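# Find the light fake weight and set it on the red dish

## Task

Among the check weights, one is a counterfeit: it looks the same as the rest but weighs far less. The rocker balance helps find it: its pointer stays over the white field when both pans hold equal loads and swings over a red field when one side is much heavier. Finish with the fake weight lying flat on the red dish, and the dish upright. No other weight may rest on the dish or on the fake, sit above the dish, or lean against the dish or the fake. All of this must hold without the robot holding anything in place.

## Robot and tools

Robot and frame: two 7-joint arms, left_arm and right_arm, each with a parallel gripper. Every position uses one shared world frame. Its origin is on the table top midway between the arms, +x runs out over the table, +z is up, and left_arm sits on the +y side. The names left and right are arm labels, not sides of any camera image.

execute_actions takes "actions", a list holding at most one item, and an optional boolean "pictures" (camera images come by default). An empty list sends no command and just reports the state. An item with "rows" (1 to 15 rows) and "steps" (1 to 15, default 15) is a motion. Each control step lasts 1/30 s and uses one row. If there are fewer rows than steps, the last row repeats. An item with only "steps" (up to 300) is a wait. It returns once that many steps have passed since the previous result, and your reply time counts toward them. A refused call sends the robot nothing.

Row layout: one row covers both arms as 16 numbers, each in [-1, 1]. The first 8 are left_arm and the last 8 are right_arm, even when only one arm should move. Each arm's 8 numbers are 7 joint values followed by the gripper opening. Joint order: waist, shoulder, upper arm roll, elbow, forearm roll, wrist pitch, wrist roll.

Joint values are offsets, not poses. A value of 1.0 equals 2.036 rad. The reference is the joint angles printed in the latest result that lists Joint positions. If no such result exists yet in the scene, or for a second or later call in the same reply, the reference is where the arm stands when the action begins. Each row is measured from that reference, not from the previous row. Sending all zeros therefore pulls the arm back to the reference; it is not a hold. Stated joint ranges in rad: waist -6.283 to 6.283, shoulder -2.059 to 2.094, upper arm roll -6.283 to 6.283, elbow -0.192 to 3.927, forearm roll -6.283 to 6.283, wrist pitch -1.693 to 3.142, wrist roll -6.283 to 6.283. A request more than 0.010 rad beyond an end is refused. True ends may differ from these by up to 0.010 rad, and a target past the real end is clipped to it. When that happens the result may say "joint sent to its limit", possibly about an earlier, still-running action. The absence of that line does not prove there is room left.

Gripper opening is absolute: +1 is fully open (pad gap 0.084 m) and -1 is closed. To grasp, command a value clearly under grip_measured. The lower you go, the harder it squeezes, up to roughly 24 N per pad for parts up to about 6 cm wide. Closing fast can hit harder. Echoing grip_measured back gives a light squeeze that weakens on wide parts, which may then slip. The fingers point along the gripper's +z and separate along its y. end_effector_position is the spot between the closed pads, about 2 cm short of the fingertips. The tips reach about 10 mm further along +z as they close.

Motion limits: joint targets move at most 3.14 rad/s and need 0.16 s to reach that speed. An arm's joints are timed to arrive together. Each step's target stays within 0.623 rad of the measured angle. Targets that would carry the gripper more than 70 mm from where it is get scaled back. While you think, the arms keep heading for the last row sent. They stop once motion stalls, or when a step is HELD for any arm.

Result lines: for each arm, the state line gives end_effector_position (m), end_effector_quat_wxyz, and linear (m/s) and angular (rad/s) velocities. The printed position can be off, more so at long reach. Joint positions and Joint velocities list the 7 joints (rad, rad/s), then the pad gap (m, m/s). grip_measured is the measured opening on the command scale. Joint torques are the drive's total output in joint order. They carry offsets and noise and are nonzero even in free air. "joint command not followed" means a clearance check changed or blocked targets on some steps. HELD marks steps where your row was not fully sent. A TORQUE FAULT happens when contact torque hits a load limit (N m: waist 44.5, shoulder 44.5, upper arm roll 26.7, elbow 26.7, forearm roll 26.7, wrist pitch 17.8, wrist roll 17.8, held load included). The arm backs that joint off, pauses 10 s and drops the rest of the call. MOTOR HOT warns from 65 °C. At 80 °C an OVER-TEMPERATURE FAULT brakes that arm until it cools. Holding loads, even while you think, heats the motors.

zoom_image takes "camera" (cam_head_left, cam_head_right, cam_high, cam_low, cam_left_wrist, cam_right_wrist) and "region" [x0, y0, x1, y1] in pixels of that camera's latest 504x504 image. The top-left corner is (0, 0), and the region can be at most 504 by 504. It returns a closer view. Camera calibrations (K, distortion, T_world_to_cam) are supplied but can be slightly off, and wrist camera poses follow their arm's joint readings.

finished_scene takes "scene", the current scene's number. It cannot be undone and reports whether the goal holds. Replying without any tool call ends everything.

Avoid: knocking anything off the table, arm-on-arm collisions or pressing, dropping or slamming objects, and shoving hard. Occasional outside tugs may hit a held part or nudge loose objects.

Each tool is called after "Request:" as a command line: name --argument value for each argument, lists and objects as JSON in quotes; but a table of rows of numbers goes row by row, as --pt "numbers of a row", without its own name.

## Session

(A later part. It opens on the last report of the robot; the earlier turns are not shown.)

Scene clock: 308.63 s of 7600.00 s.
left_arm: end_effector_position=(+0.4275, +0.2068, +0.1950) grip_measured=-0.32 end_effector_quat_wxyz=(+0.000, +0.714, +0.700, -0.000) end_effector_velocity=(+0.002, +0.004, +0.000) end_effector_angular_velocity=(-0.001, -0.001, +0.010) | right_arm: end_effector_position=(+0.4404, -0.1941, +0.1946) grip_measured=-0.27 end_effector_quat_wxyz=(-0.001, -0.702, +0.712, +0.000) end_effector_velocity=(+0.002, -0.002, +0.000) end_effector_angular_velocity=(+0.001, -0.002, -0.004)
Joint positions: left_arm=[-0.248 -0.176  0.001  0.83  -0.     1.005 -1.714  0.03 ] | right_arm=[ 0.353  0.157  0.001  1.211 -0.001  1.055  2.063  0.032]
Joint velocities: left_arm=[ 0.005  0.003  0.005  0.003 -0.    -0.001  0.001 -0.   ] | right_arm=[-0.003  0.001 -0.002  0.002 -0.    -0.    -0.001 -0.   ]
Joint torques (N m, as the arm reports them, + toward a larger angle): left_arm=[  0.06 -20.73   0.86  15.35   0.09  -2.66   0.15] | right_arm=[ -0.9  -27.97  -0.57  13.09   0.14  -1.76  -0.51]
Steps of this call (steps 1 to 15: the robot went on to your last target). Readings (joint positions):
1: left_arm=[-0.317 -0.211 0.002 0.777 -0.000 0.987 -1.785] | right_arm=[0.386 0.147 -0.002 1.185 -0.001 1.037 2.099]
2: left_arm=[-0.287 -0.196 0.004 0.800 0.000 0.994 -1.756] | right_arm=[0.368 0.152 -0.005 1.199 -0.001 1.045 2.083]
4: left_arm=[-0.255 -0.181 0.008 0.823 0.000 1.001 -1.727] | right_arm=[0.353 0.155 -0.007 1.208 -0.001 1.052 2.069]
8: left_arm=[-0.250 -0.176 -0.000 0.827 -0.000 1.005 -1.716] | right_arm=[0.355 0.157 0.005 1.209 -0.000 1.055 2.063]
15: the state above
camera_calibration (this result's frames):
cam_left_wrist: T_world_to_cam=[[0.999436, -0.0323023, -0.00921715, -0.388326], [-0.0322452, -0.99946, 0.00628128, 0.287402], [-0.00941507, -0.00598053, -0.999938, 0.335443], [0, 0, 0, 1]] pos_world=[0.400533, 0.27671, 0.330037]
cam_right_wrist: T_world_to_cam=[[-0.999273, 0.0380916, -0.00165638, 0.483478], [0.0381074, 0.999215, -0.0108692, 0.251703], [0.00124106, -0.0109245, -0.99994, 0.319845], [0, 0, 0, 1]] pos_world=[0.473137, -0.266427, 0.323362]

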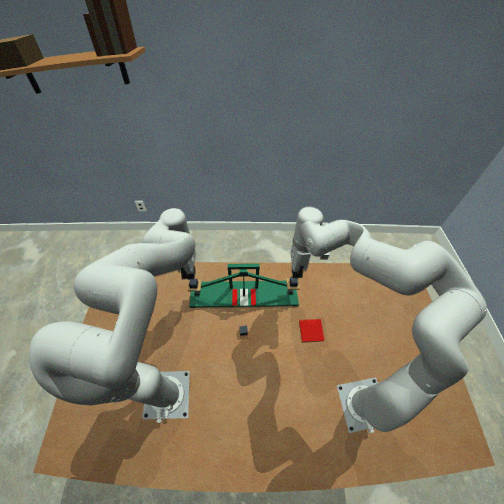

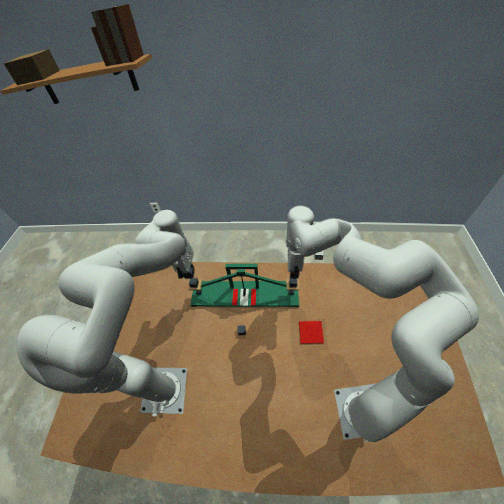

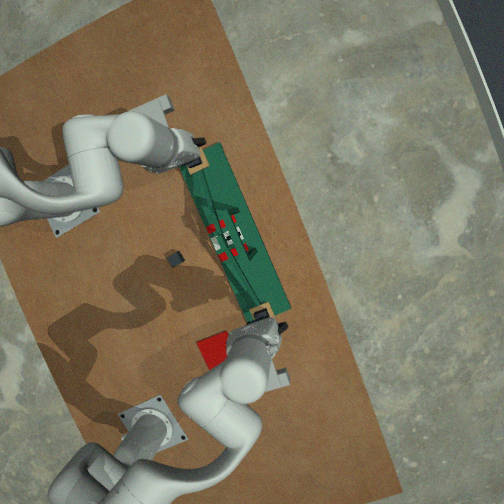

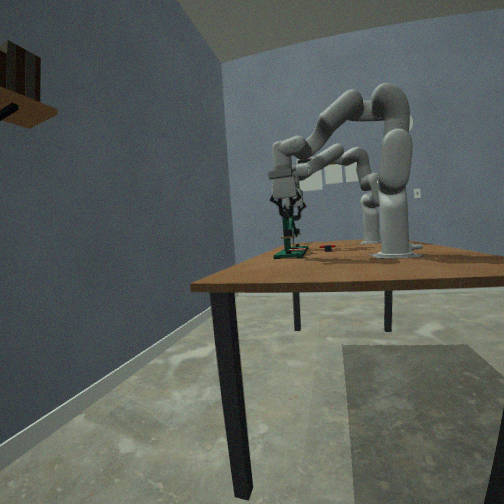

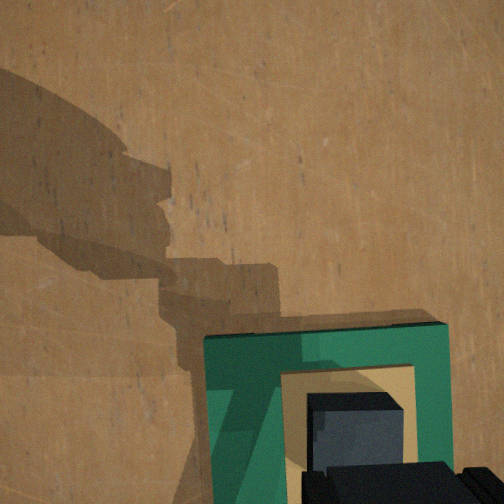

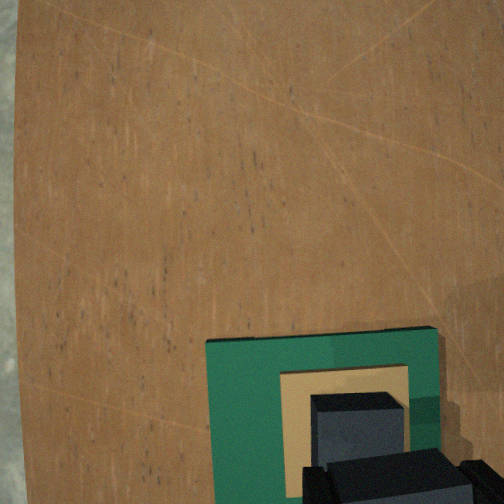

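Request:
execute_actions --actions '[{"rows":[[0,0.002,0,-0.003,0,-0.005,0,-0.72,0,0.002,0,-0.002,0,-0.004,0,-0.75],[0,0.006,0,-0.006,0,-0.012,0,-0.72,0,0.005,0,-0.006,0,-0.011,0,-0.75],[0,0.01,0,-0.011,0,-0.021,0,-0.72,0,0.008,0,-0.01,0,-0.018,0,-0.75],[0,0.014,0,-0.016,0,-0.03,0,-0.72,0,0.011,0,-0.015,0,-0.026,0,-0.75],[0,0.018,0,-0.021,0,-0.039,0,-0.72,0,0.015,0,-0.019,0,-0.034,0,-0.75],[0,0.022,0,-0.025,0,-0.047,0,-0.72,0,0.018,0,-0.023,0,-0.042,0,-0.75],[0,0.026,0,-0.029,0,-0.055,0,-0.72,0,0.021,0,-0.027,0,-0.049,0,-0.75],[0,0.029,0,-0.032,0,-0.061,0,-0.72,0,0.023,0,-0.03,0,-0.054,0,-0.75],[0,0.031,0,-0.034,0,-0.065,0,-0.72,0,0.025,0,-0.032,0,-0.058,0,-0.75],[0,0.0322,0,-0.0357,0,-0.0674,0,-0.72,0,0.0258,0,-0.0331,0,-0.0596,0,-0.75]],"steps":15}]' --pictures false

Request:
execute_actions --actions '[{"steps":10}]'

Scene clock: 329.33 s of 7600.00 s.
left_arm: end_effector_position=(+0.4270, +0.2069, +0.1498) grip_measured=-0.32 end_effector_quat_wxyz=(-0.001, +0.714, +0.700, -0.001) end_effector_velocity=(+0.016, -0.003, +0.011) end_effector_angular_velocity=(-0.009, -0.055, -0.001) | right_arm: end_effector_position=(+0.4404, -0.1941, +0.1496) grip_measured=-0.27 end_effector_quat_wxyz=(-0.001, -0.702, +0.712, +0.000) end_effector_velocity=(+0.016, +0.007, +0.017) end_effector_angular_velocity=(+0.029, -0.057, -0.002)
Joint positions: left_arm=[-0.248 -0.11   0.001  0.757 -0.     0.87  -1.714  0.03 ] | right_arm=[ 0.353  0.21   0.001  1.144 -0.001  0.935  2.063  0.032]
Joint velocities: left_arm=[-0.001 -0.005 -0.001  0.018  0.    -0.033 -0.001 -0.   ] | right_arm=[ 0.    -0.014 -0.002  0.019  0.    -0.031  0.     0.   ]
Joint torques (N m, as the arm reports them, + toward a larger angle): left_arm=[ -0.38 -21.92   1.07  15.04   0.1   -2.61   0.12] | right_arm=[ -0.62 -28.97  -1.05  13.    -0.06  -1.76  -0.33]
Steps of this call (steps 1 to 15: the robot went on to your last target; steps 16 to 90: nothing new was sent; then 17.20 s passed at rest; steps 91 to 105: all 15 steps of this action). Readings (joint positions):
91: left_arm=[-0.247 -0.175 0.001 0.830 -0.000 1.005 -1.714] | right_arm=[0.352 0.157 0.001 1.211 -0.001 1.055 2.062]
92: left_arm=[-0.248 -0.175 0.001 0.829 -0.000 1.002 -1.714] | right_arm=[0.352 0.158 0.001 1.211 -0.001 1.053 2.062]
94: left_arm=[-0.248 -0.168 0.001 0.822 -0.000 0.986 -1.714] | right_arm=[0.353 0.163 0.001 1.204 -0.001 1.038 2.063]
98: left_arm=[-0.248 -0.138 0.001 0.787 -0.000 0.926 -1.714] | right_arm=[0.353 0.188 0.001 1.171 -0.001 0.985 2.063]
105: the state above

Scene clock: 329.67 s of 7600.00 s.
left_arm: end_effector_position=(+0.4274, +0.2068, +0.1500) grip_measured=-0.32 end_effector_quat_wxyz=(-0.000, +0.714, +0.700, -0.000) end_effector_velocity=(-0.000, +0.000, -0.001) end_effector_angular_velocity=(+0.001, +0.002, -0.001) | right_arm: end_effector_position=(+0.4408, -0.1939, +0.1499) grip_measured=-0.27 end_effector_quat_wxyz=(+0.000, -0.702, +0.712, -0.000) end_effector_velocity=(-0.000, -0.000, -0.001) end_effector_angular_velocity=(-0.001, +0.002, +0.001)
Joint positions: left_arm=[-0.248 -0.11   0.001  0.757 -0.     0.868 -1.714  0.03 ] | right_arm=[ 0.353  0.21   0.001  1.144 -0.001  0.934  2.063  0.032]
Joint velocities: left_arm=[-0.     0.001  0.    -0.001  0.001 -0.     0.001 -0.   ] | right_arm=[ 0.     0.001 -0.    -0.001 -0.    -0.    -0.    -0.   ]
Joint torques (N m, as the arm reports them, + toward a larger angle): left_arm=[ -0.12 -21.7    1.01  14.68   0.29  -2.53   0.18] | right_arm=[ -0.56 -28.97  -0.72  12.78   0.15  -1.78  -0.41]
Steps of this call (steps 1 to 10: the robot went on to your last target). Readings (joint positions):
1: left_arm=[-0.248 -0.110 0.001 0.758 -0.000 0.869 -1.714] | right_arm=[0.353 0.210 0.001 1.144 -0.001 0.934 2.063]
2: left_arm=[-0.248 -0.111 0.001 0.758 -0.000 0.868 -1.714] | right_arm=[0.353 0.209 0.001 1.145 -0.001 0.934 2.063]
4: left_arm=[-0.248 -0.111 0.001 0.758 -0.000 0.868 -1.714] | right_arm=[0.353 0.209 0.001 1.145 -0.001 0.934 2.063]
8: left_arm=[-0.248 -0.110 0.001 0.757 -0.000 0.868 -1.714] | right_arm=[0.353 0.210 0.001 1.144 -0.001 0.934 2.063]
10: the state above
camera_calibration (this result's frames):
cam_left_wrist: T_world_to_cam=[[0.99943, -0.0322772, -0.00986253, -0.388551], [-0.0322178, -0.999462, 0.00612409, 0.287718], [-0.0100549, -0.00580285, -0.999933, 0.290647], [0, 0, 0, 1]] pos_world=[0.400521, 0.276709, 0.285033]
cam_right_wrist: T_world_to_cam=[[-0.999271, 0.0380447, -0.00311014, 0.483988], [0.0380739, 0.999225, -0.00995703, 0.25086], [0.00272892, -0.0100682, -0.999946, 0.274634], [0, 0, 0, 1]] pos_world=[0.473335, -0.266313, 0.278622]

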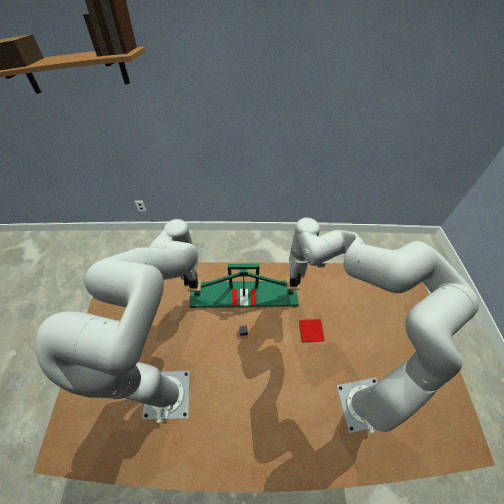

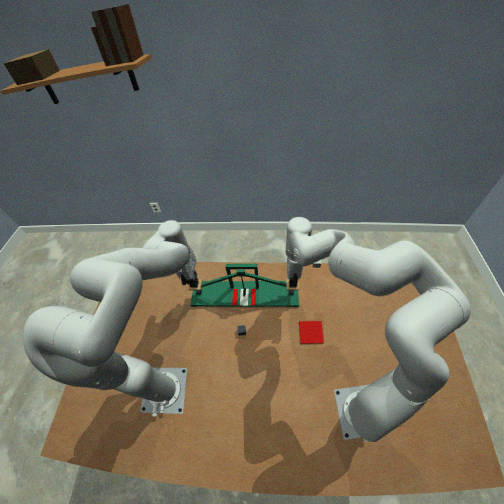

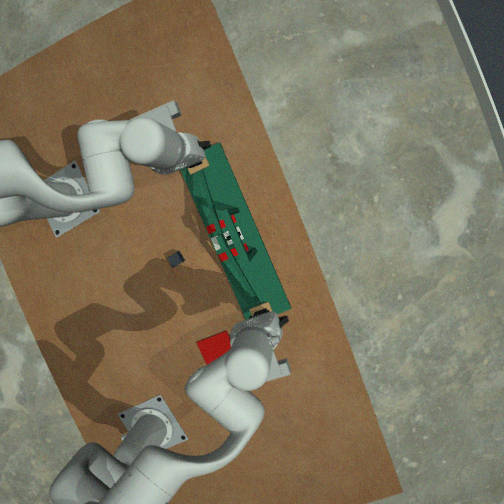

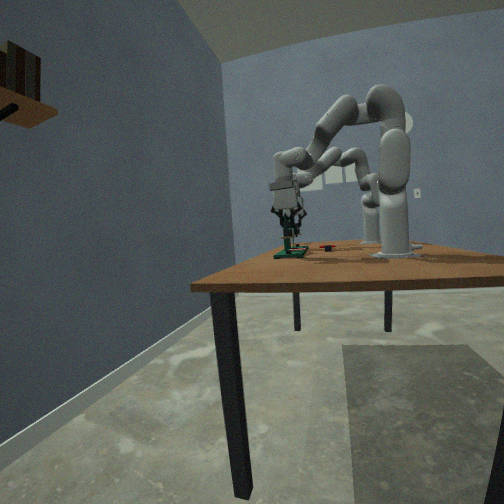

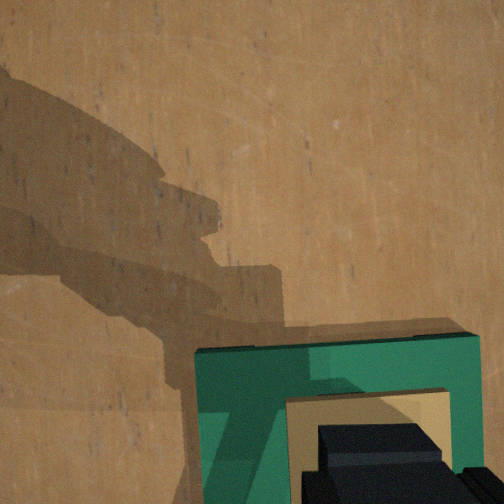

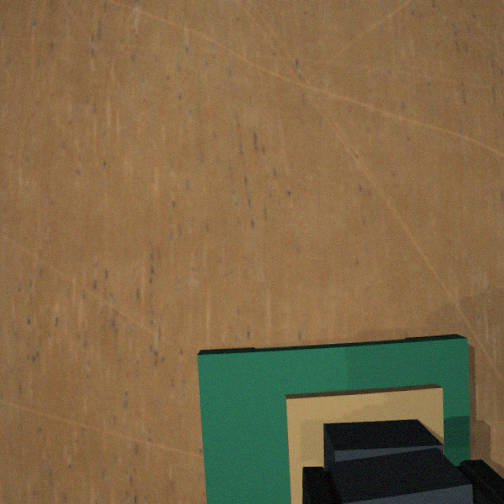

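Request:
execute_actions --actions '[{"rows":[[0,0,0,0,0,0,0,-0.7,0,0,0,0,0,0,0,-0.7],[0,0,0,0,0,0,0,-0.5,0,0,0,0,0,0,0,-0.5],[0,0,0,0,0,0,0,-0.4,0,0,0,0,0,0,0,-0.4],[0,0,0,0,0,0,0,-0.33,0,0,0,0,0,0,0,-0.3],[0,0,0,0,0,0,0,-0.25,0,0,0,0,0,0,0,-0.22],[0,0,0,0,0,0,0,-0.15,0,0,0,0,0,0,0,-0.15],[0,0,0,0,0,0,0,0,0,0,0,0,0,0,0,0],[0,0,0,0,0,0,0,0.2,0,0,0,0,0,0,0,0.2],[0,0,0,0,0,0,0,0.45,0,0,0,0,0,0,0,0.45],[0,0,0,0,0,0,0,0.7,0,0,0,0,0,0,0,0.7],[0,0,0,0,0,0,0,1,0,0,0,0,0,0,0,1]],"steps":15}]' --pictures false

Request:
execute_actions --actions '[{"rows":[[0,0,0,0,0,0,0,1,0,0,0,0,0,0,0,1],[0,0,0,0,0,0,0,1,0,0,0,0,0,0,0,1],[0,0,0,0,0,0,0,1,0,0,0,0,0,0,0,1],[0,0,0,0,0,0,0,1,0,0,0,0,0,0,0,1],[0,0,0,0,0,0,0,1,0,0,0,0,0,0,0,1],[0,-0.003,0,0.003,0,0.006,0,1,0,-0.002,0,0.003,0,0.005,0,1],[0,-0.008,0,0.008,0,0.016,0,1,0,-0.006,0,0.008,0,0.014,0,1],[0,-0.014,0,0.014,0,0.028,0,1,0,-0.011,0,0.014,0,0.025,0,1],[0,-0.02,0,0.021,0,0.041,0,1,0,-0.016,0,0.02,0,0.036,0,1],[0,-0.026,0,0.028,0,0.054,0,1,0,-0.021,0,0.026,0,0.047,0,1],[0,-0.0322,0,0.0357,0,0.0674,0,1,0,-0.0258,0,0.0331,0,0.0596,0,1]],"steps":15}]' --pictures false

Request:
execute_actions --actions '[{"steps":30}]'

Request:
zoom_image --camera "cam_high" --region '[180, 140, 300, 330]'

Scene clock: 350.87 s of 7600.00 s.
left_arm: end_effector_position=(+0.4275, +0.2068, +0.1501) grip_measured=+0.99 end_effector_quat_wxyz=(-0.000, +0.714, +0.700, -0.000) end_effector_velocity=(+0.000, +0.000, +0.000) end_effector_angular_velocity=(-0.000, +0.000, +0.001) | right_arm: end_effector_position=(+0.4409, -0.1938, +0.1501) grip_measured=+0.92 end_effector_quat_wxyz=(+0.000, -0.702, +0.712, -0.000) end_effector_velocity=(-0.001, +0.000, -0.002) end_effector_angular_velocity=(-0.002, +0.003, +0.001)
Joint positions: left_arm=[-0.248 -0.11   0.001  0.757 -0.     0.868 -1.714  0.084] | right_arm=[ 0.353  0.209  0.001  1.144 -0.001  0.934  2.063  0.081]
Joint velocities: left_arm=[ 0.001  0.     0.     0.    -0.001  0.     0.     0.016] | right_arm=[ 0.     0.002  0.001 -0.002 -0.     0.     0.     0.144]
Joint torques (N m, as the arm reports them, + toward a larger angle): left_arm=[ -0.01 -21.17   1.06  14.07   0.1   -2.56   0.09] | right_arm=[ -0.35 -28.03  -1.03  12.4   -0.01  -1.65  -0.35]
Steps of this call (steps 1 to 15: the robot went on to your last target; steps 16 to 90: nothing new was sent; then 17.70 s passed at rest; steps 91 to 105: all 15 steps of this action). Readings (joint positions):
91: left_arm=[-0.248 -0.110 0.001 0.757 -0.000 0.868 -1.714] | right_arm=[0.353 0.210 0.001 1.144 -0.001 0.934 2.063]
92: left_arm=[-0.248 -0.110 0.001 0.757 -0.000 0.868 -1.714] | right_arm=[0.353 0.210 0.001 1.144 -0.001 0.934 2.063]
94: left_arm=[-0.248 -0.110 0.001 0.757 -0.000 0.868 -1.714] | right_arm=[0.353 0.210 0.001 1.144 -0.001 0.934 2.063]
98: left_arm=[-0.248 -0.110 0.001 0.757 -0.000 0.868 -1.714] | right_arm=[0.353 0.209 0.001 1.144 -0.001 0.934 2.063]
105: the state above

Scene clock: 351.37 s of 7600.00 s.
left_arm: end_effector_position=(+0.4302, +0.2063, +0.1957) grip_measured=+1.00 end_effector_quat_wxyz=(+0.004, +0.714, +0.700, +0.003) end_effector_velocity=(+0.007, -0.001, +0.075) end_effector_angular_velocity=(-0.006, -0.042, -0.001) | right_arm: end_effector_position=(+0.4428, -0.1929, +0.1961) grip_measured=+1.00 end_effector_quat_wxyz=(+0.005, -0.702, +0.712, -0.002) end_effector_velocity=(+0.004, +0.002, +0.074) end_effector_angular_velocity=(+0.016, -0.032, -0.000)
Joint positions: left_arm=[-0.248 -0.175  0.001  0.83  -0.     0.995 -1.714  0.084] | right_arm=[ 0.353  0.156  0.001  1.212 -0.001  1.046  2.063  0.084]
Joint velocities: left_arm=[ 0.    -0.097 -0.001  0.12   0.001  0.175 -0.001 -0.   ] | right_arm=[ 0.001 -0.084 -0.001  0.104 -0.     0.152  0.    -0.   ]
Joint torques (N m, as the arm reports them, + toward a larger angle): left_arm=[ -0.02 -11.6    1.15   9.87   0.45  -1.91   0.18] | right_arm=[ -0.52 -18.27  -0.65   8.63   0.13  -1.07  -0.49]
Steps of this call (steps 1 to 15: all 15 steps of this action). Readings (joint positions):
1: left_arm=[-0.248 -0.110 0.001 0.757 -0.000 0.868 -1.714] | right_arm=[0.353 0.209 0.001 1.144 -0.001 0.934 2.063]
2: left_arm=[-0.248 -0.110 0.001 0.757 -0.000 0.868 -1.714] | right_arm=[0.353 0.209 0.001 1.144 -0.001 0.934 2.063]
4: left_arm=[-0.248 -0.110 0.001 0.757 -0.000 0.868 -1.714] | right_arm=[0.353 0.209 0.001 1.144 -0.001 0.934 2.063]
8: left_arm=[-0.248 -0.114 0.001 0.761 -0.000 0.879 -1.714] | right_arm=[0.353 0.207 0.001 1.148 -0.001 0.944 2.063]
15: the state above

Scene clock: 352.37 s of 7600.00 s.
left_arm: end_effector_position=(+0.4276, +0.2068, +0.1953) grip_measured=+1.00 end_effector_quat_wxyz=(+0.000, +0.714, +0.700, +0.000) end_effector_velocity=(+0.000, -0.000, +0.001) end_effector_angular_velocity=(-0.001, -0.001, +0.000) | right_arm: end_effector_position=(+0.4405, -0.1940, +0.1949) grip_measured=+1.00 end_effector_quat_wxyz=(-0.000, -0.702, +0.712, -0.000) end_effector_velocity=(-0.001, +0.001, -0.000) end_effector_angular_velocity=(-0.001, +0.001, +0.003)
Joint positions: left_arm=[-0.248 -0.176  0.001  0.83  -0.     1.005 -1.714  0.084] | right_arm=[ 0.353  0.157  0.001  1.211 -0.001  1.055  2.063  0.084]
Joint velocities: left_arm=[-0.     0.    -0.     0.001 -0.001  0.001 -0.    -0.   ] | right_arm=[ 0.001  0.     0.002 -0.    -0.     0.001 -0.001 -0.   ]
Joint torques (N m, as the arm reports them, + toward a larger angle): left_arm=[  0.26 -20.08   1.38  15.15   0.13  -2.52   0.19] | right_arm=[ -0.46 -27.01  -0.86  12.53   0.08  -1.73  -0.35]
Steps of this call (steps 1 to 30: the robot went on to your last target). Readings (joint positions):
1: left_arm=[-0.248 -0.177 0.001 0.832 -0.000 0.999 -1.714] | right_arm=[0.353 0.155 0.001 1.214 -0.001 1.050 2.063]
2: left_arm=[-0.248 -0.177 0.001 0.831 -0.000 1.002 -1.714] | right_arm=[0.353 0.155 0.001 1.213 -0.001 1.052 2.063]
4: left_arm=[-0.248 -0.176 0.001 0.829 -0.000 1.004 -1.714] | right_arm=[0.353 0.157 0.001 1.210 -0.001 1.054 2.063]
8: left_arm=[-0.248 -0.175 0.001 0.829 -0.000 1.005 -1.714] | right_arm=[0.353 0.158 0.001 1.210 -0.001 1.055 2.063]
30: the state above
All arms were judged still, so your last target was given up. Only a new action makes them travel on or press farther. Fingers that are still opening or closing keep moving.
camera_calibration (this result's frames):
cam_left_wrist: T_world_to_cam=[[0.999441, -0.0323014, -0.00863314, -0.388572], [-0.032247, -0.99946, 0.00635968, 0.287369], [-0.0088339, -0.00607773, -0.999943, 0.335455], [0, 0, 0, 1]] pos_world=[0.400585, 0.276701, 0.330254]
cam_right_wrist: T_world_to_cam=[[-0.999272, 0.0380916, -0.0022297, 0.483705], [0.038113, 0.999218, -0.0105462, 0.251575], [0.00182623, -0.0106235, -0.999942, 0.319947], [0, 0, 0, 1]] pos_world=[0.47318, -0.266405, 0.323661]

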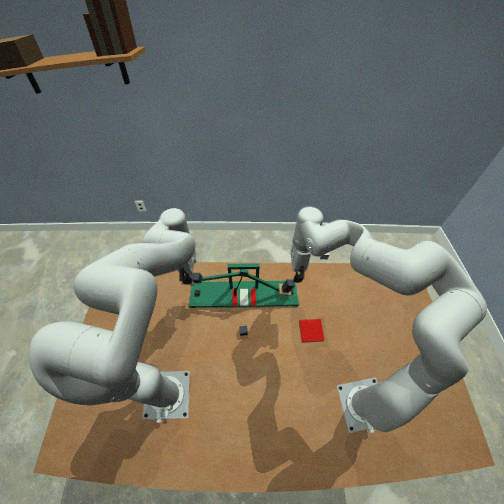

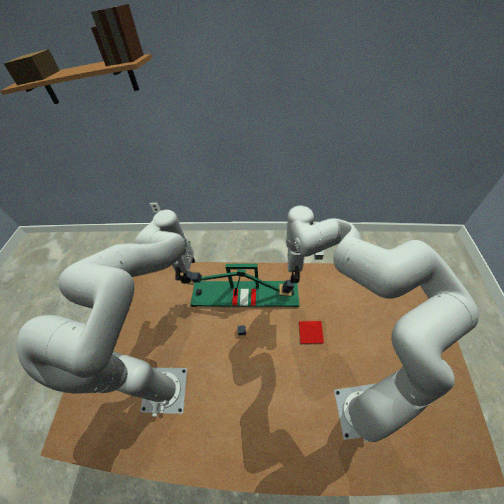

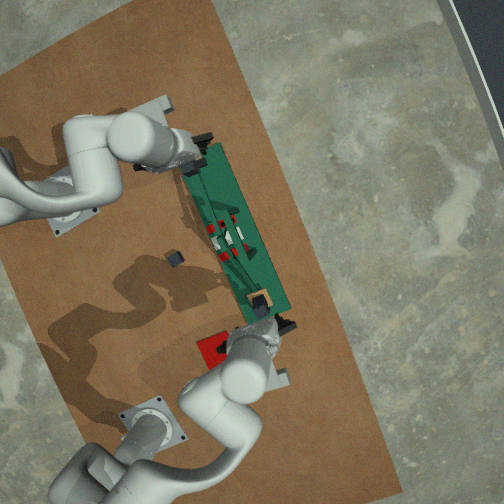

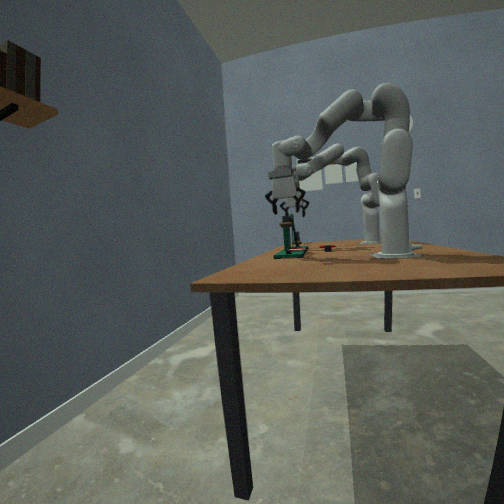

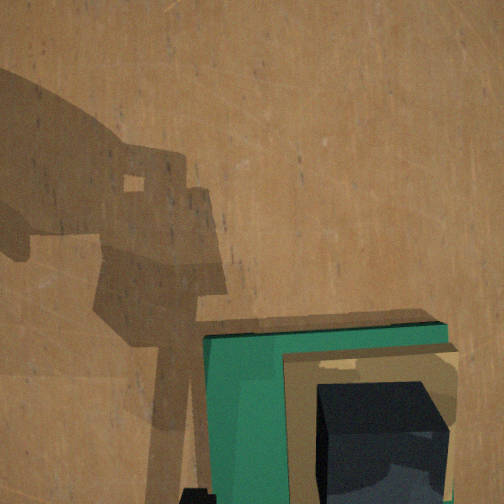

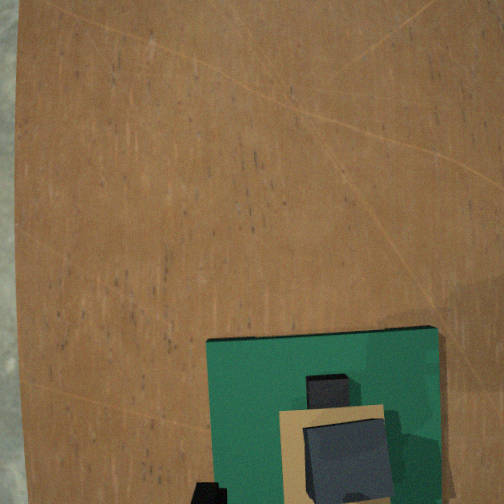

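Region (180, 140, 300, 330) of cam_high's 504x504 image, scaled by 2.653, with more detail than that image has; it fills the left 318 columns of this view, and the rest is white.

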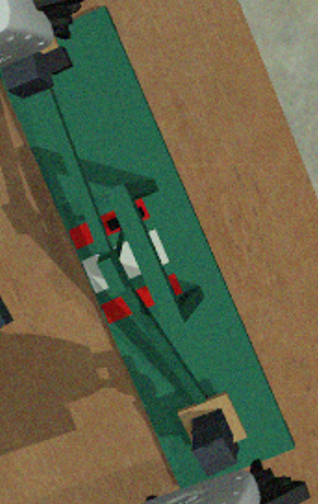

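Request:
zoom_image --camera "cam_head_left" --region '[170, 250, 320, 320]'

Request:
zoom_image --camera "cam_low" --region '[255, 180, 325, 265]'

Region (170, 250, 320, 320) of cam_head_left's 504x504 image, scaled by 3.360, with more detail than that image has; it fills the top 235 rows of this view, and the rest is white.

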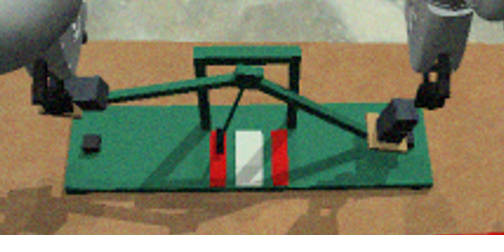

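Region (255, 180, 325, 265) of cam_low's 504x504 image, scaled by 5.929, with more detail than that image has; it fills the left 415 columns of this view, and the rest is white.

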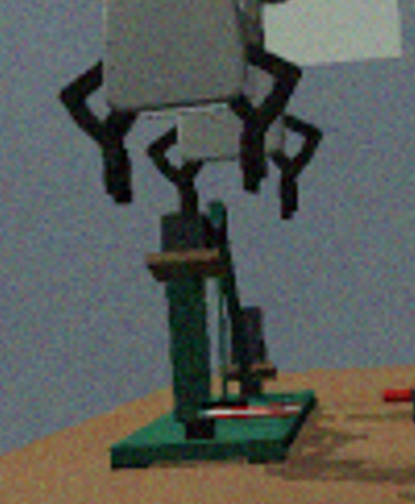

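Request:
zoom_image --camera "cam_head_left" --region '[175, 260, 225, 300]'

Request:
zoom_image --camera "cam_head_right" --region '[170, 258, 220, 298]'

Region (175, 260, 225, 300) of cam_head_left's 504x504 image, scaled by 10.080, with more detail than that image has; it fills the top 403 rows of this view, and the rest is white.

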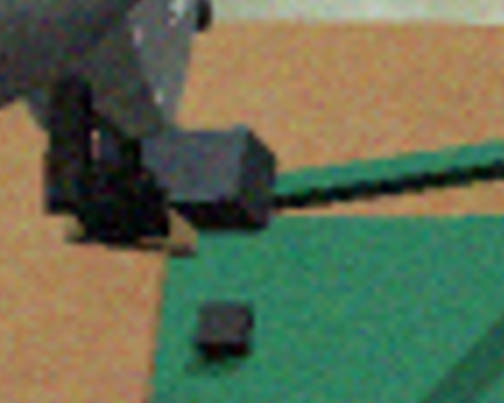

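Region (170, 258, 220, 298) of cam_head_right's 504x504 image, scaled by 10.080, with more detail than that image has; it fills the top 403 rows of this view, and the rest is white.

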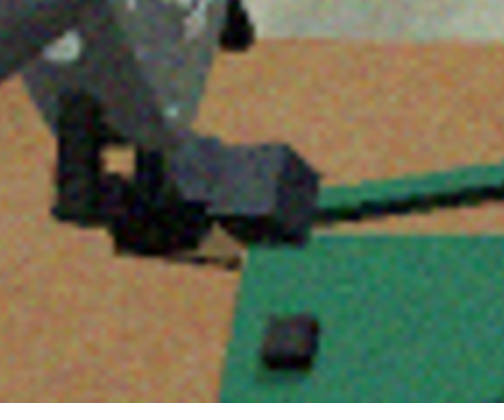

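Request:
execute_actions --actions '[{"rows":[[0,-0.001,0,0.008,0,0.009,0,1,0,0,0,0,0,0,0,1],[0,-0.002,0,0.02,0,0.022,0,1,0,0,0,0,0,0,0,1],[-0.003,-0.003,0,0.035,0,0.038,-0.003,1,0,0,0,0,0,0,0,1],[-0.008,-0.004,0,0.05,0,0.054,-0.008,1,0,0,0,0,0,0,0,1],[-0.016,-0.005,0,0.065,0,0.07,-0.016,1,0,0,0,0,0,0,0,1],[-0.027,-0.006,0,0.078,0,0.084,-0.027,1,0,0,0,0,0,0,0,1],[-0.04,-0.007,0,0.089,0,0.096,-0.04,1,0,0,0,0,0,0,0,1],[-0.052,-0.007,0,0.096,0,0.103,-0.052,1,0,0,0,0,0,0,0,1],[-0.061,-0.0074,0,0.1003,0,0.1083,-0.061,1,0,0,0,0,0,0,0,1],[-0.0658,-0.0074,0,0.1003,0,0.1083,-0.0658,1,0,0,0,0,0,0,0,1]],"steps":15}]' --pictures false

Request:
execute_actions --actions '[{"steps":12}]'

Scene clock: 403.77 s of 7600.00 s.
left_arm: end_effector_position=(+0.4270, +0.1482, +0.2696) grip_measured=+1.00 end_effector_quat_wxyz=(+0.000, +0.717, +0.697, +0.000) end_effector_velocity=(-0.011, +0.028, -0.025) end_effector_angular_velocity=(+0.018, +0.095, +0.110) | right_arm: end_effector_position=(+0.4405, -0.1940, +0.1949) grip_measured=+1.00 end_effector_quat_wxyz=(-0.000, -0.702, +0.712, -0.000) end_effector_velocity=(+0.000, -0.000, +0.000) end_effector_angular_velocity=(+0.001, -0.001, -0.000)
Joint positions: left_arm=[-0.382 -0.191 -0.003  1.032 -0.     1.223 -1.845  0.084] | right_arm=[ 0.353  0.157  0.001  1.211 -0.001  1.055  2.063  0.084]
Joint velocities: left_arm=[-0.017  0.024  0.074 -0.027  0.003  0.045 -0.056 -0.   ] | right_arm=[ 0.001 -0.    -0.001 -0.    -0.    -0.002 -0.     0.   ]
Joint torques (N m, as the arm reports them, + toward a larger angle): left_arm=[  1.73 -20.73   3.24  15.86   0.13  -2.63   0.26] | right_arm=[ -0.64 -27.05  -0.99  12.62   0.24  -1.61  -0.33]
Steps of this call (steps 1 to 90: nothing new was sent; then 47.90 s passed at rest; steps 91 to 105: all 15 steps of this action). Readings (joint positions):
91: left_arm=[-0.248 -0.176 0.001 0.830 -0.000 1.005 -1.714] | right_arm=[0.353 0.157 0.001 1.211 -0.001 1.055 2.063]
92: left_arm=[-0.248 -0.176 0.001 0.832 -0.000 1.010 -1.714] | right_arm=[0.353 0.157 0.001 1.211 -0.001 1.055 2.063]
94: left_arm=[-0.249 -0.177 0.001 0.854 -0.000 1.036 -1.715] | right_arm=[0.353 0.157 0.001 1.211 -0.001 1.055 2.063]
98: left_arm=[-0.283 -0.186 0.004 0.955 0.000 1.138 -1.751] | right_arm=[0.353 0.157 0.001 1.211 -0.001 1.055 2.063]
105: the state above

Scene clock: 404.17 s of 7600.00 s.
left_arm: end_effector_position=(+0.4275, +0.1501, +0.2698) grip_measured=+1.00 end_effector_quat_wxyz=(-0.000, +0.714, +0.700, -0.000) end_effector_velocity=(+0.000, -0.001, +0.001) end_effector_angular_velocity=(-0.001, -0.002, -0.001) | right_arm: end_effector_position=(+0.4405, -0.1940, +0.1949) grip_measured=+1.00 end_effector_quat_wxyz=(-0.000, -0.702, +0.712, -0.000) end_effector_velocity=(+0.000, -0.001, -0.000) end_effector_angular_velocity=(+0.000, +0.000, -0.001)
Joint positions: left_arm=[-0.382 -0.191  0.001  1.034 -0.     1.226 -1.848  0.084] | right_arm=[ 0.353  0.157  0.001  1.211 -0.001  1.055  2.063  0.084]
Joint velocities: left_arm=[-0.001 -0.    -0.001  0.002 -0.     0.    -0.001  0.   ] | right_arm=[-0.001  0.    -0.001  0.     0.     0.    -0.001 -0.   ]
Joint torques (N m, as the arm reports them, + toward a larger angle): left_arm=[ -0.36 -20.49   1.12  15.66   0.19  -2.41   0.27] | right_arm=[ -0.61 -27.16  -0.89  12.53  -0.04  -1.6   -0.4 ]
Steps of this call (steps 1 to 12: the robot went on to your last target). Readings (joint positions):
1: left_arm=[-0.382 -0.191 -0.001 1.032 -0.000 1.225 -1.846] | right_arm=[0.353 0.157 0.001 1.211 -0.001 1.055 2.063]
2: left_arm=[-0.382 -0.190 0.001 1.031 -0.000 1.225 -1.847] | right_arm=[0.353 0.157 0.001 1.211 -0.001 1.055 2.063]
4: left_arm=[-0.381 -0.190 0.003 1.032 -0.000 1.226 -1.848] | right_arm=[0.353 0.157 0.001 1.211 -0.001 1.055 2.063]
8: left_arm=[-0.382 -0.191 0.001 1.033 -0.000 1.226 -1.848] | right_arm=[0.353 0.157 0.001 1.211 -0.001 1.055 2.063]
12: the state above
camera_calibration (this result's frames):
cam_left_wrist: T_world_to_cam=[[0.999437, -0.0319484, -0.0102146, -0.389254], [-0.0318876, -0.999473, 0.00605762, 0.230185], [-0.0104027, -0.00572849, -0.999929, 0.410206], [0, 0, 0, 1]] pos_world=[0.400642, 0.219977, 0.404807]
cam_right_wrist: T_world_to_cam=[[-0.999272, 0.0380916, -0.00222972, 0.483705], [0.0381131, 0.999218, -0.0105462, 0.251575], [0.00182625, -0.0106235, -0.999942, 0.319947], [0, 0, 0, 1]] pos_world=[0.47318, -0.266405, 0.323661]

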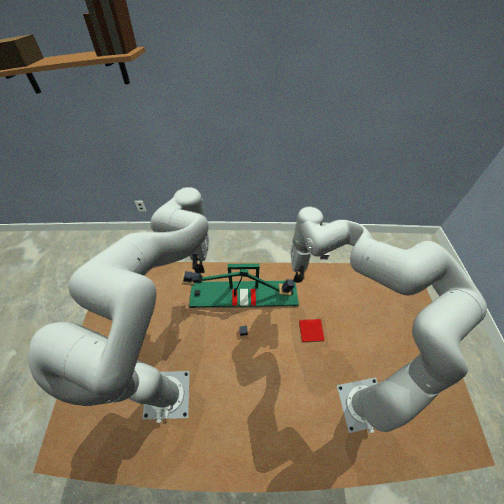

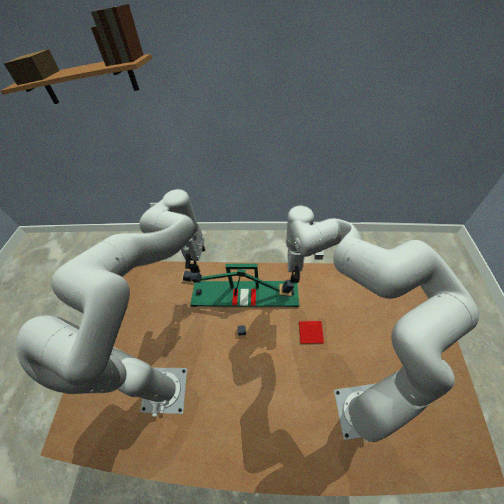

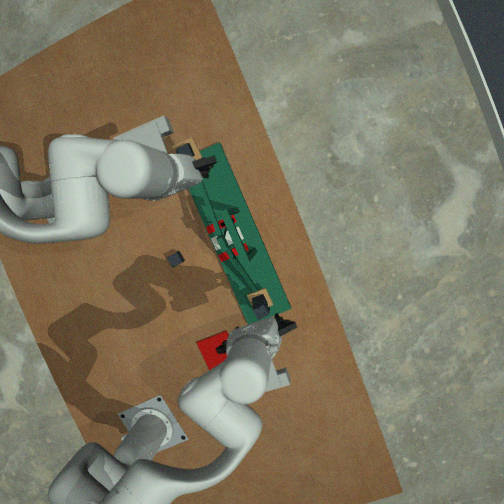

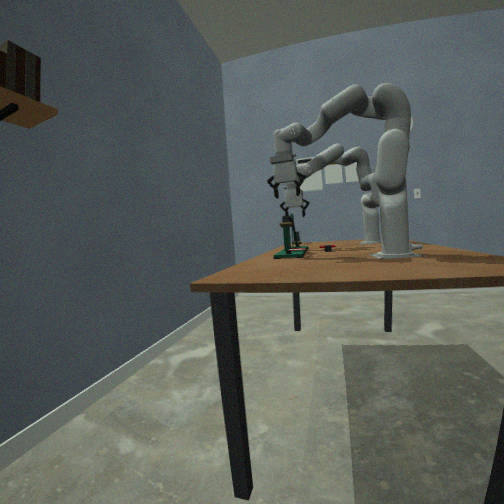

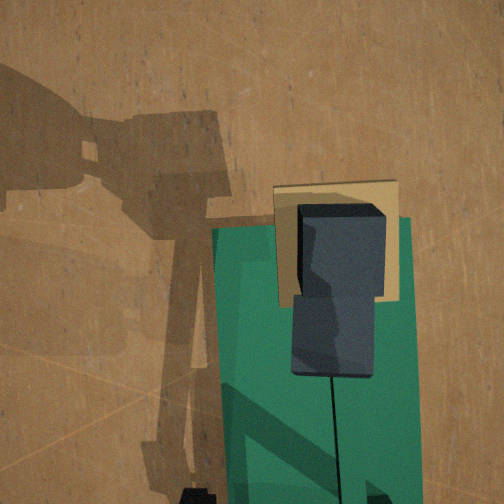

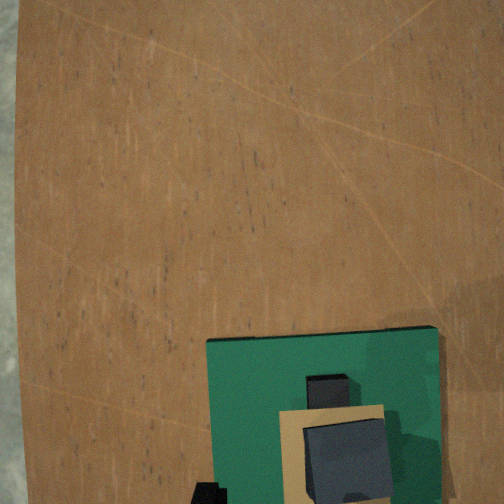

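Request:
execute_actions --actions '[{"rows":[[0.005,0,0,-0.004,0,-0.004,0.005,1,-0.012,0,0,0,0,0,0,1],[0.012,-0.001,0,-0.011,0,-0.01,0.012,1,-0.03,0,0,0,0,0,0,1],[0.02,-0.001,0,-0.02,0,-0.019,0.02,1,-0.055,0,0,0,0,0,0,1],[0.028,-0.002,0,-0.031,0,-0.029,0.028,1,-0.083,0,0,0,0,0,0,1],[0.034,-0.002,0,-0.042,0,-0.04,0.034,1,-0.111,0,0,0,0,0,0,1],[0.039,-0.003,0,-0.053,0,-0.05,0.039,1,-0.139,0,0,0,0,0,0,1],[0.0419,-0.004,0,-0.064,0,-0.061,0.0419,1,-0.167,0,0,0,0,0,0,1],[0.0419,-0.004,0,-0.074,0,-0.07,0.0419,1,-0.195,0,0,0,0,0,0,1],[0.0419,-0.005,0,-0.082,0,-0.078,0.0419,1,-0.223,0,0,0,0,0,0,1],[0.0419,-0.005,0,-0.088,0,-0.083,0.0419,1,-0.25,0,0,0,0,0,0,1],[0.0419,-0.0052,0,-0.0908,0,-0.0861,0.0419,1,-0.272,0,0,0,0,0,0,1],[0.0419,-0.0052,0,-0.0908,0,-0.0861,0.0419,1,-0.288,0,0,0,0,0,0,1],[0.0419,-0.0052,0,-0.0908,0,-0.0861,0.0419,1,-0.296,0,0,0,0,0,0,1]],"steps":15}]' --pictures false

Request:
execute_actions --actions '[{"steps":15}]'

Scene clock: 454.03 s of 7600.00 s.
left_arm: end_effector_position=(+0.4204, +0.1876, +0.2098) grip_measured=+1.00 end_effector_quat_wxyz=(-0.002, +0.715, +0.700, -0.001) end_effector_velocity=(+0.010, -0.007, +0.002) end_effector_angular_velocity=(-0.013, -0.067, -0.016) | right_arm: end_effector_position=(+0.4953, -0.3828, +0.1950) grip_measured=+1.00 end_effector_quat_wxyz=(-0.000, -0.551, +0.834, -0.000) end_effector_velocity=(+0.042, -0.487, -0.000) end_effector_angular_velocity=(+0.000, +0.003, -0.959)
Joint positions: left_arm=[-0.297 -0.2    0.     0.85  -0.     1.055 -1.763  0.084] | right_arm=[-0.033  0.157 -0.002  1.212 -0.001  1.055  2.063  0.084]
Joint velocities: left_arm=[-0.003 -0.015 -0.008 -0.024  0.    -0.077  0.006  0.   ] | right_arm=[-0.964 -0.001  0.005 -0.001 -0.     0.003 -0.     0.   ]
Joint torques (N m, as the arm reports them, + toward a larger angle): left_arm=[  0.39 -20.85   1.41  16.52   0.17  -2.47   0.2 ] | right_arm=[ -0.47 -27.57  -0.42  12.51   0.08  -1.54  -0.41]
Steps of this call (steps 1 to 15: the robot went on to your last target; steps 16 to 90: nothing new was sent; then 46.37 s passed at rest; steps 91 to 105: all 15 steps of this action). Readings (joint positions):
91: left_arm=[-0.382 -0.191 0.001 1.034 -0.000 1.226 -1.848] | right_arm=[0.353 0.157 0.001 1.211 -0.001 1.055 2.063]
92: left_arm=[-0.380 -0.191 0.000 1.032 -0.000 1.223 -1.845] | right_arm=[0.349 0.157 0.002 1.211 -0.000 1.055 2.063]
94: left_arm=[-0.366 -0.193 -0.001 1.019 -0.000 1.209 -1.830] | right_arm=[0.319 0.157 0.008 1.211 -0.000 1.055 2.063]
98: left_arm=[-0.315 -0.196 0.003 0.948 0.000 1.144 -1.783] | right_arm=[0.192 0.157 -0.001 1.212 -0.001 1.055 2.063]
105: the state above

Scene clock: 454.53 s of 7600.00 s.
left_arm: end_effector_position=(+0.4212, +0.1880, +0.2101) grip_measured=+1.00 end_effector_quat_wxyz=(+0.000, +0.714, +0.700, -0.000) end_effector_velocity=(-0.000, +0.000, -0.000) end_effector_angular_velocity=(-0.000, -0.000, -0.003) | right_arm: end_effector_position=(+0.4935, -0.4886, +0.1949) grip_measured=+1.00 end_effector_quat_wxyz=(-0.000, -0.461, +0.887, +0.000) end_effector_velocity=(-0.003, -0.024, +0.000) end_effector_angular_velocity=(-0.005, +0.001, -0.047)
Joint positions: left_arm=[-0.297 -0.201  0.001  0.849 -0.     1.05  -1.763  0.084] | right_arm=[-0.247  0.157  0.004  1.211 -0.     1.055  2.063  0.084]
Joint velocities: left_arm=[-0.    -0.     0.    -0.001 -0.    -0.001  0.003 -0.   ] | right_arm=[-0.019  0.    -0.029  0.001 -0.001  0.001  0.001 -0.   ]
Joint torques (N m, as the arm reports them, + toward a larger angle): left_arm=[ -0.13 -19.84   0.96  15.19   0.29  -2.29   0.15] | right_arm=[ -0.98 -26.95  -1.54  12.63   0.01  -1.62  -0.31]
Steps of this call (steps 1 to 15: the robot went on to your last target). Readings (joint positions):
1: left_arm=[-0.297 -0.201 0.000 0.850 -0.000 1.053 -1.763] | right_arm=[-0.065 0.157 -0.001 1.212 -0.001 1.055 2.063]
2: left_arm=[-0.297 -0.201 0.000 0.851 -0.000 1.052 -1.763] | right_arm=[-0.097 0.157 -0.001 1.211 -0.001 1.055 2.063]
4: left_arm=[-0.297 -0.202 0.001 0.851 -0.000 1.051 -1.763] | right_arm=[-0.161 0.157 -0.000 1.211 -0.001 1.055 2.063]
8: left_arm=[-0.297 -0.202 0.001 0.850 -0.000 1.050 -1.763] | right_arm=[-0.245 0.157 -0.007 1.211 -0.001 1.055 2.063]
15: the state above
camera_calibration (this result's frames):
cam_left_wrist: T_world_to_cam=[[0.999447, -0.0320047, -0.00901804, -0.382654], [-0.031948, -0.999469, 0.00636124, 0.268211], [-0.00921684, -0.00606961, -0.999939, 0.350266], [0, 0, 0, 1]] pos_world=[0.39424, 0.257948, 0.345088]
cam_right_wrist: T_world_to_cam=[[-0.805417, 0.592707, -0.00177984, 0.723073], [0.592692, 0.805367, -0.0100112, 0.175391], [-0.00450029, -0.0091181, -0.999948, 0.320549], [0, 0, 0, 1]] pos_world=[0.479865, -0.566901, 0.323575]

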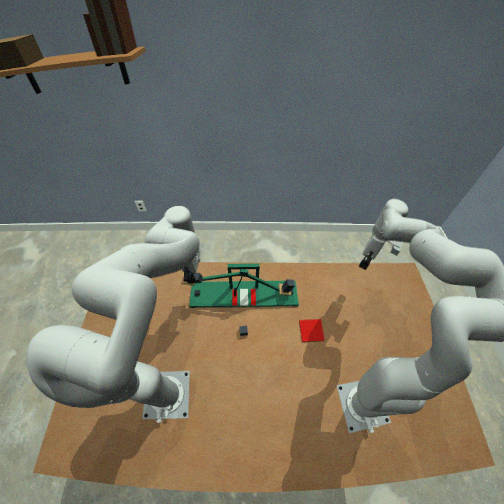

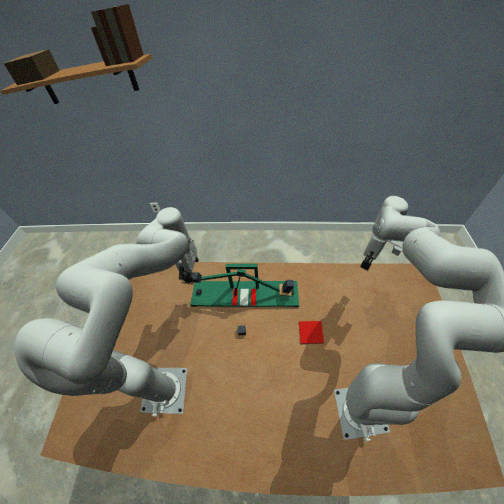

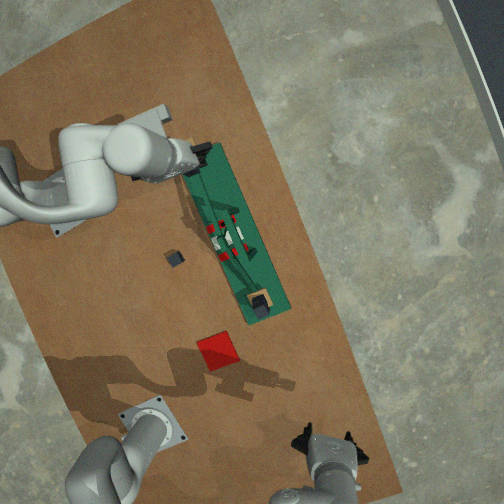

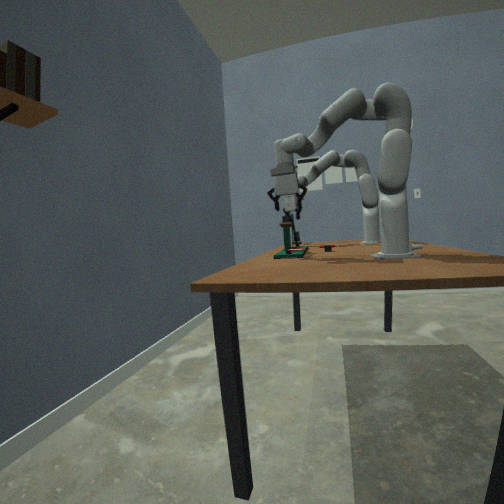

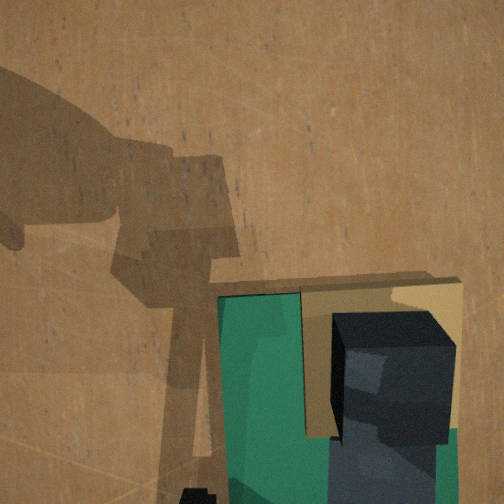

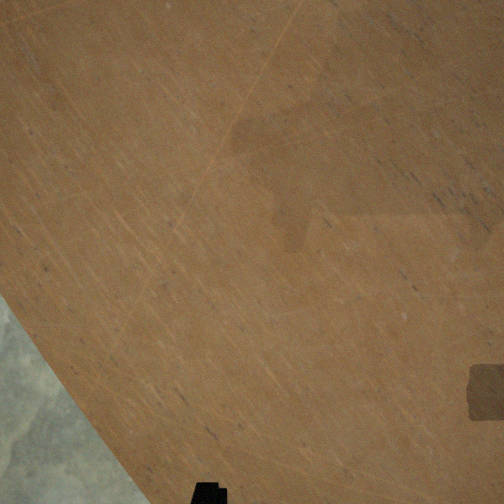

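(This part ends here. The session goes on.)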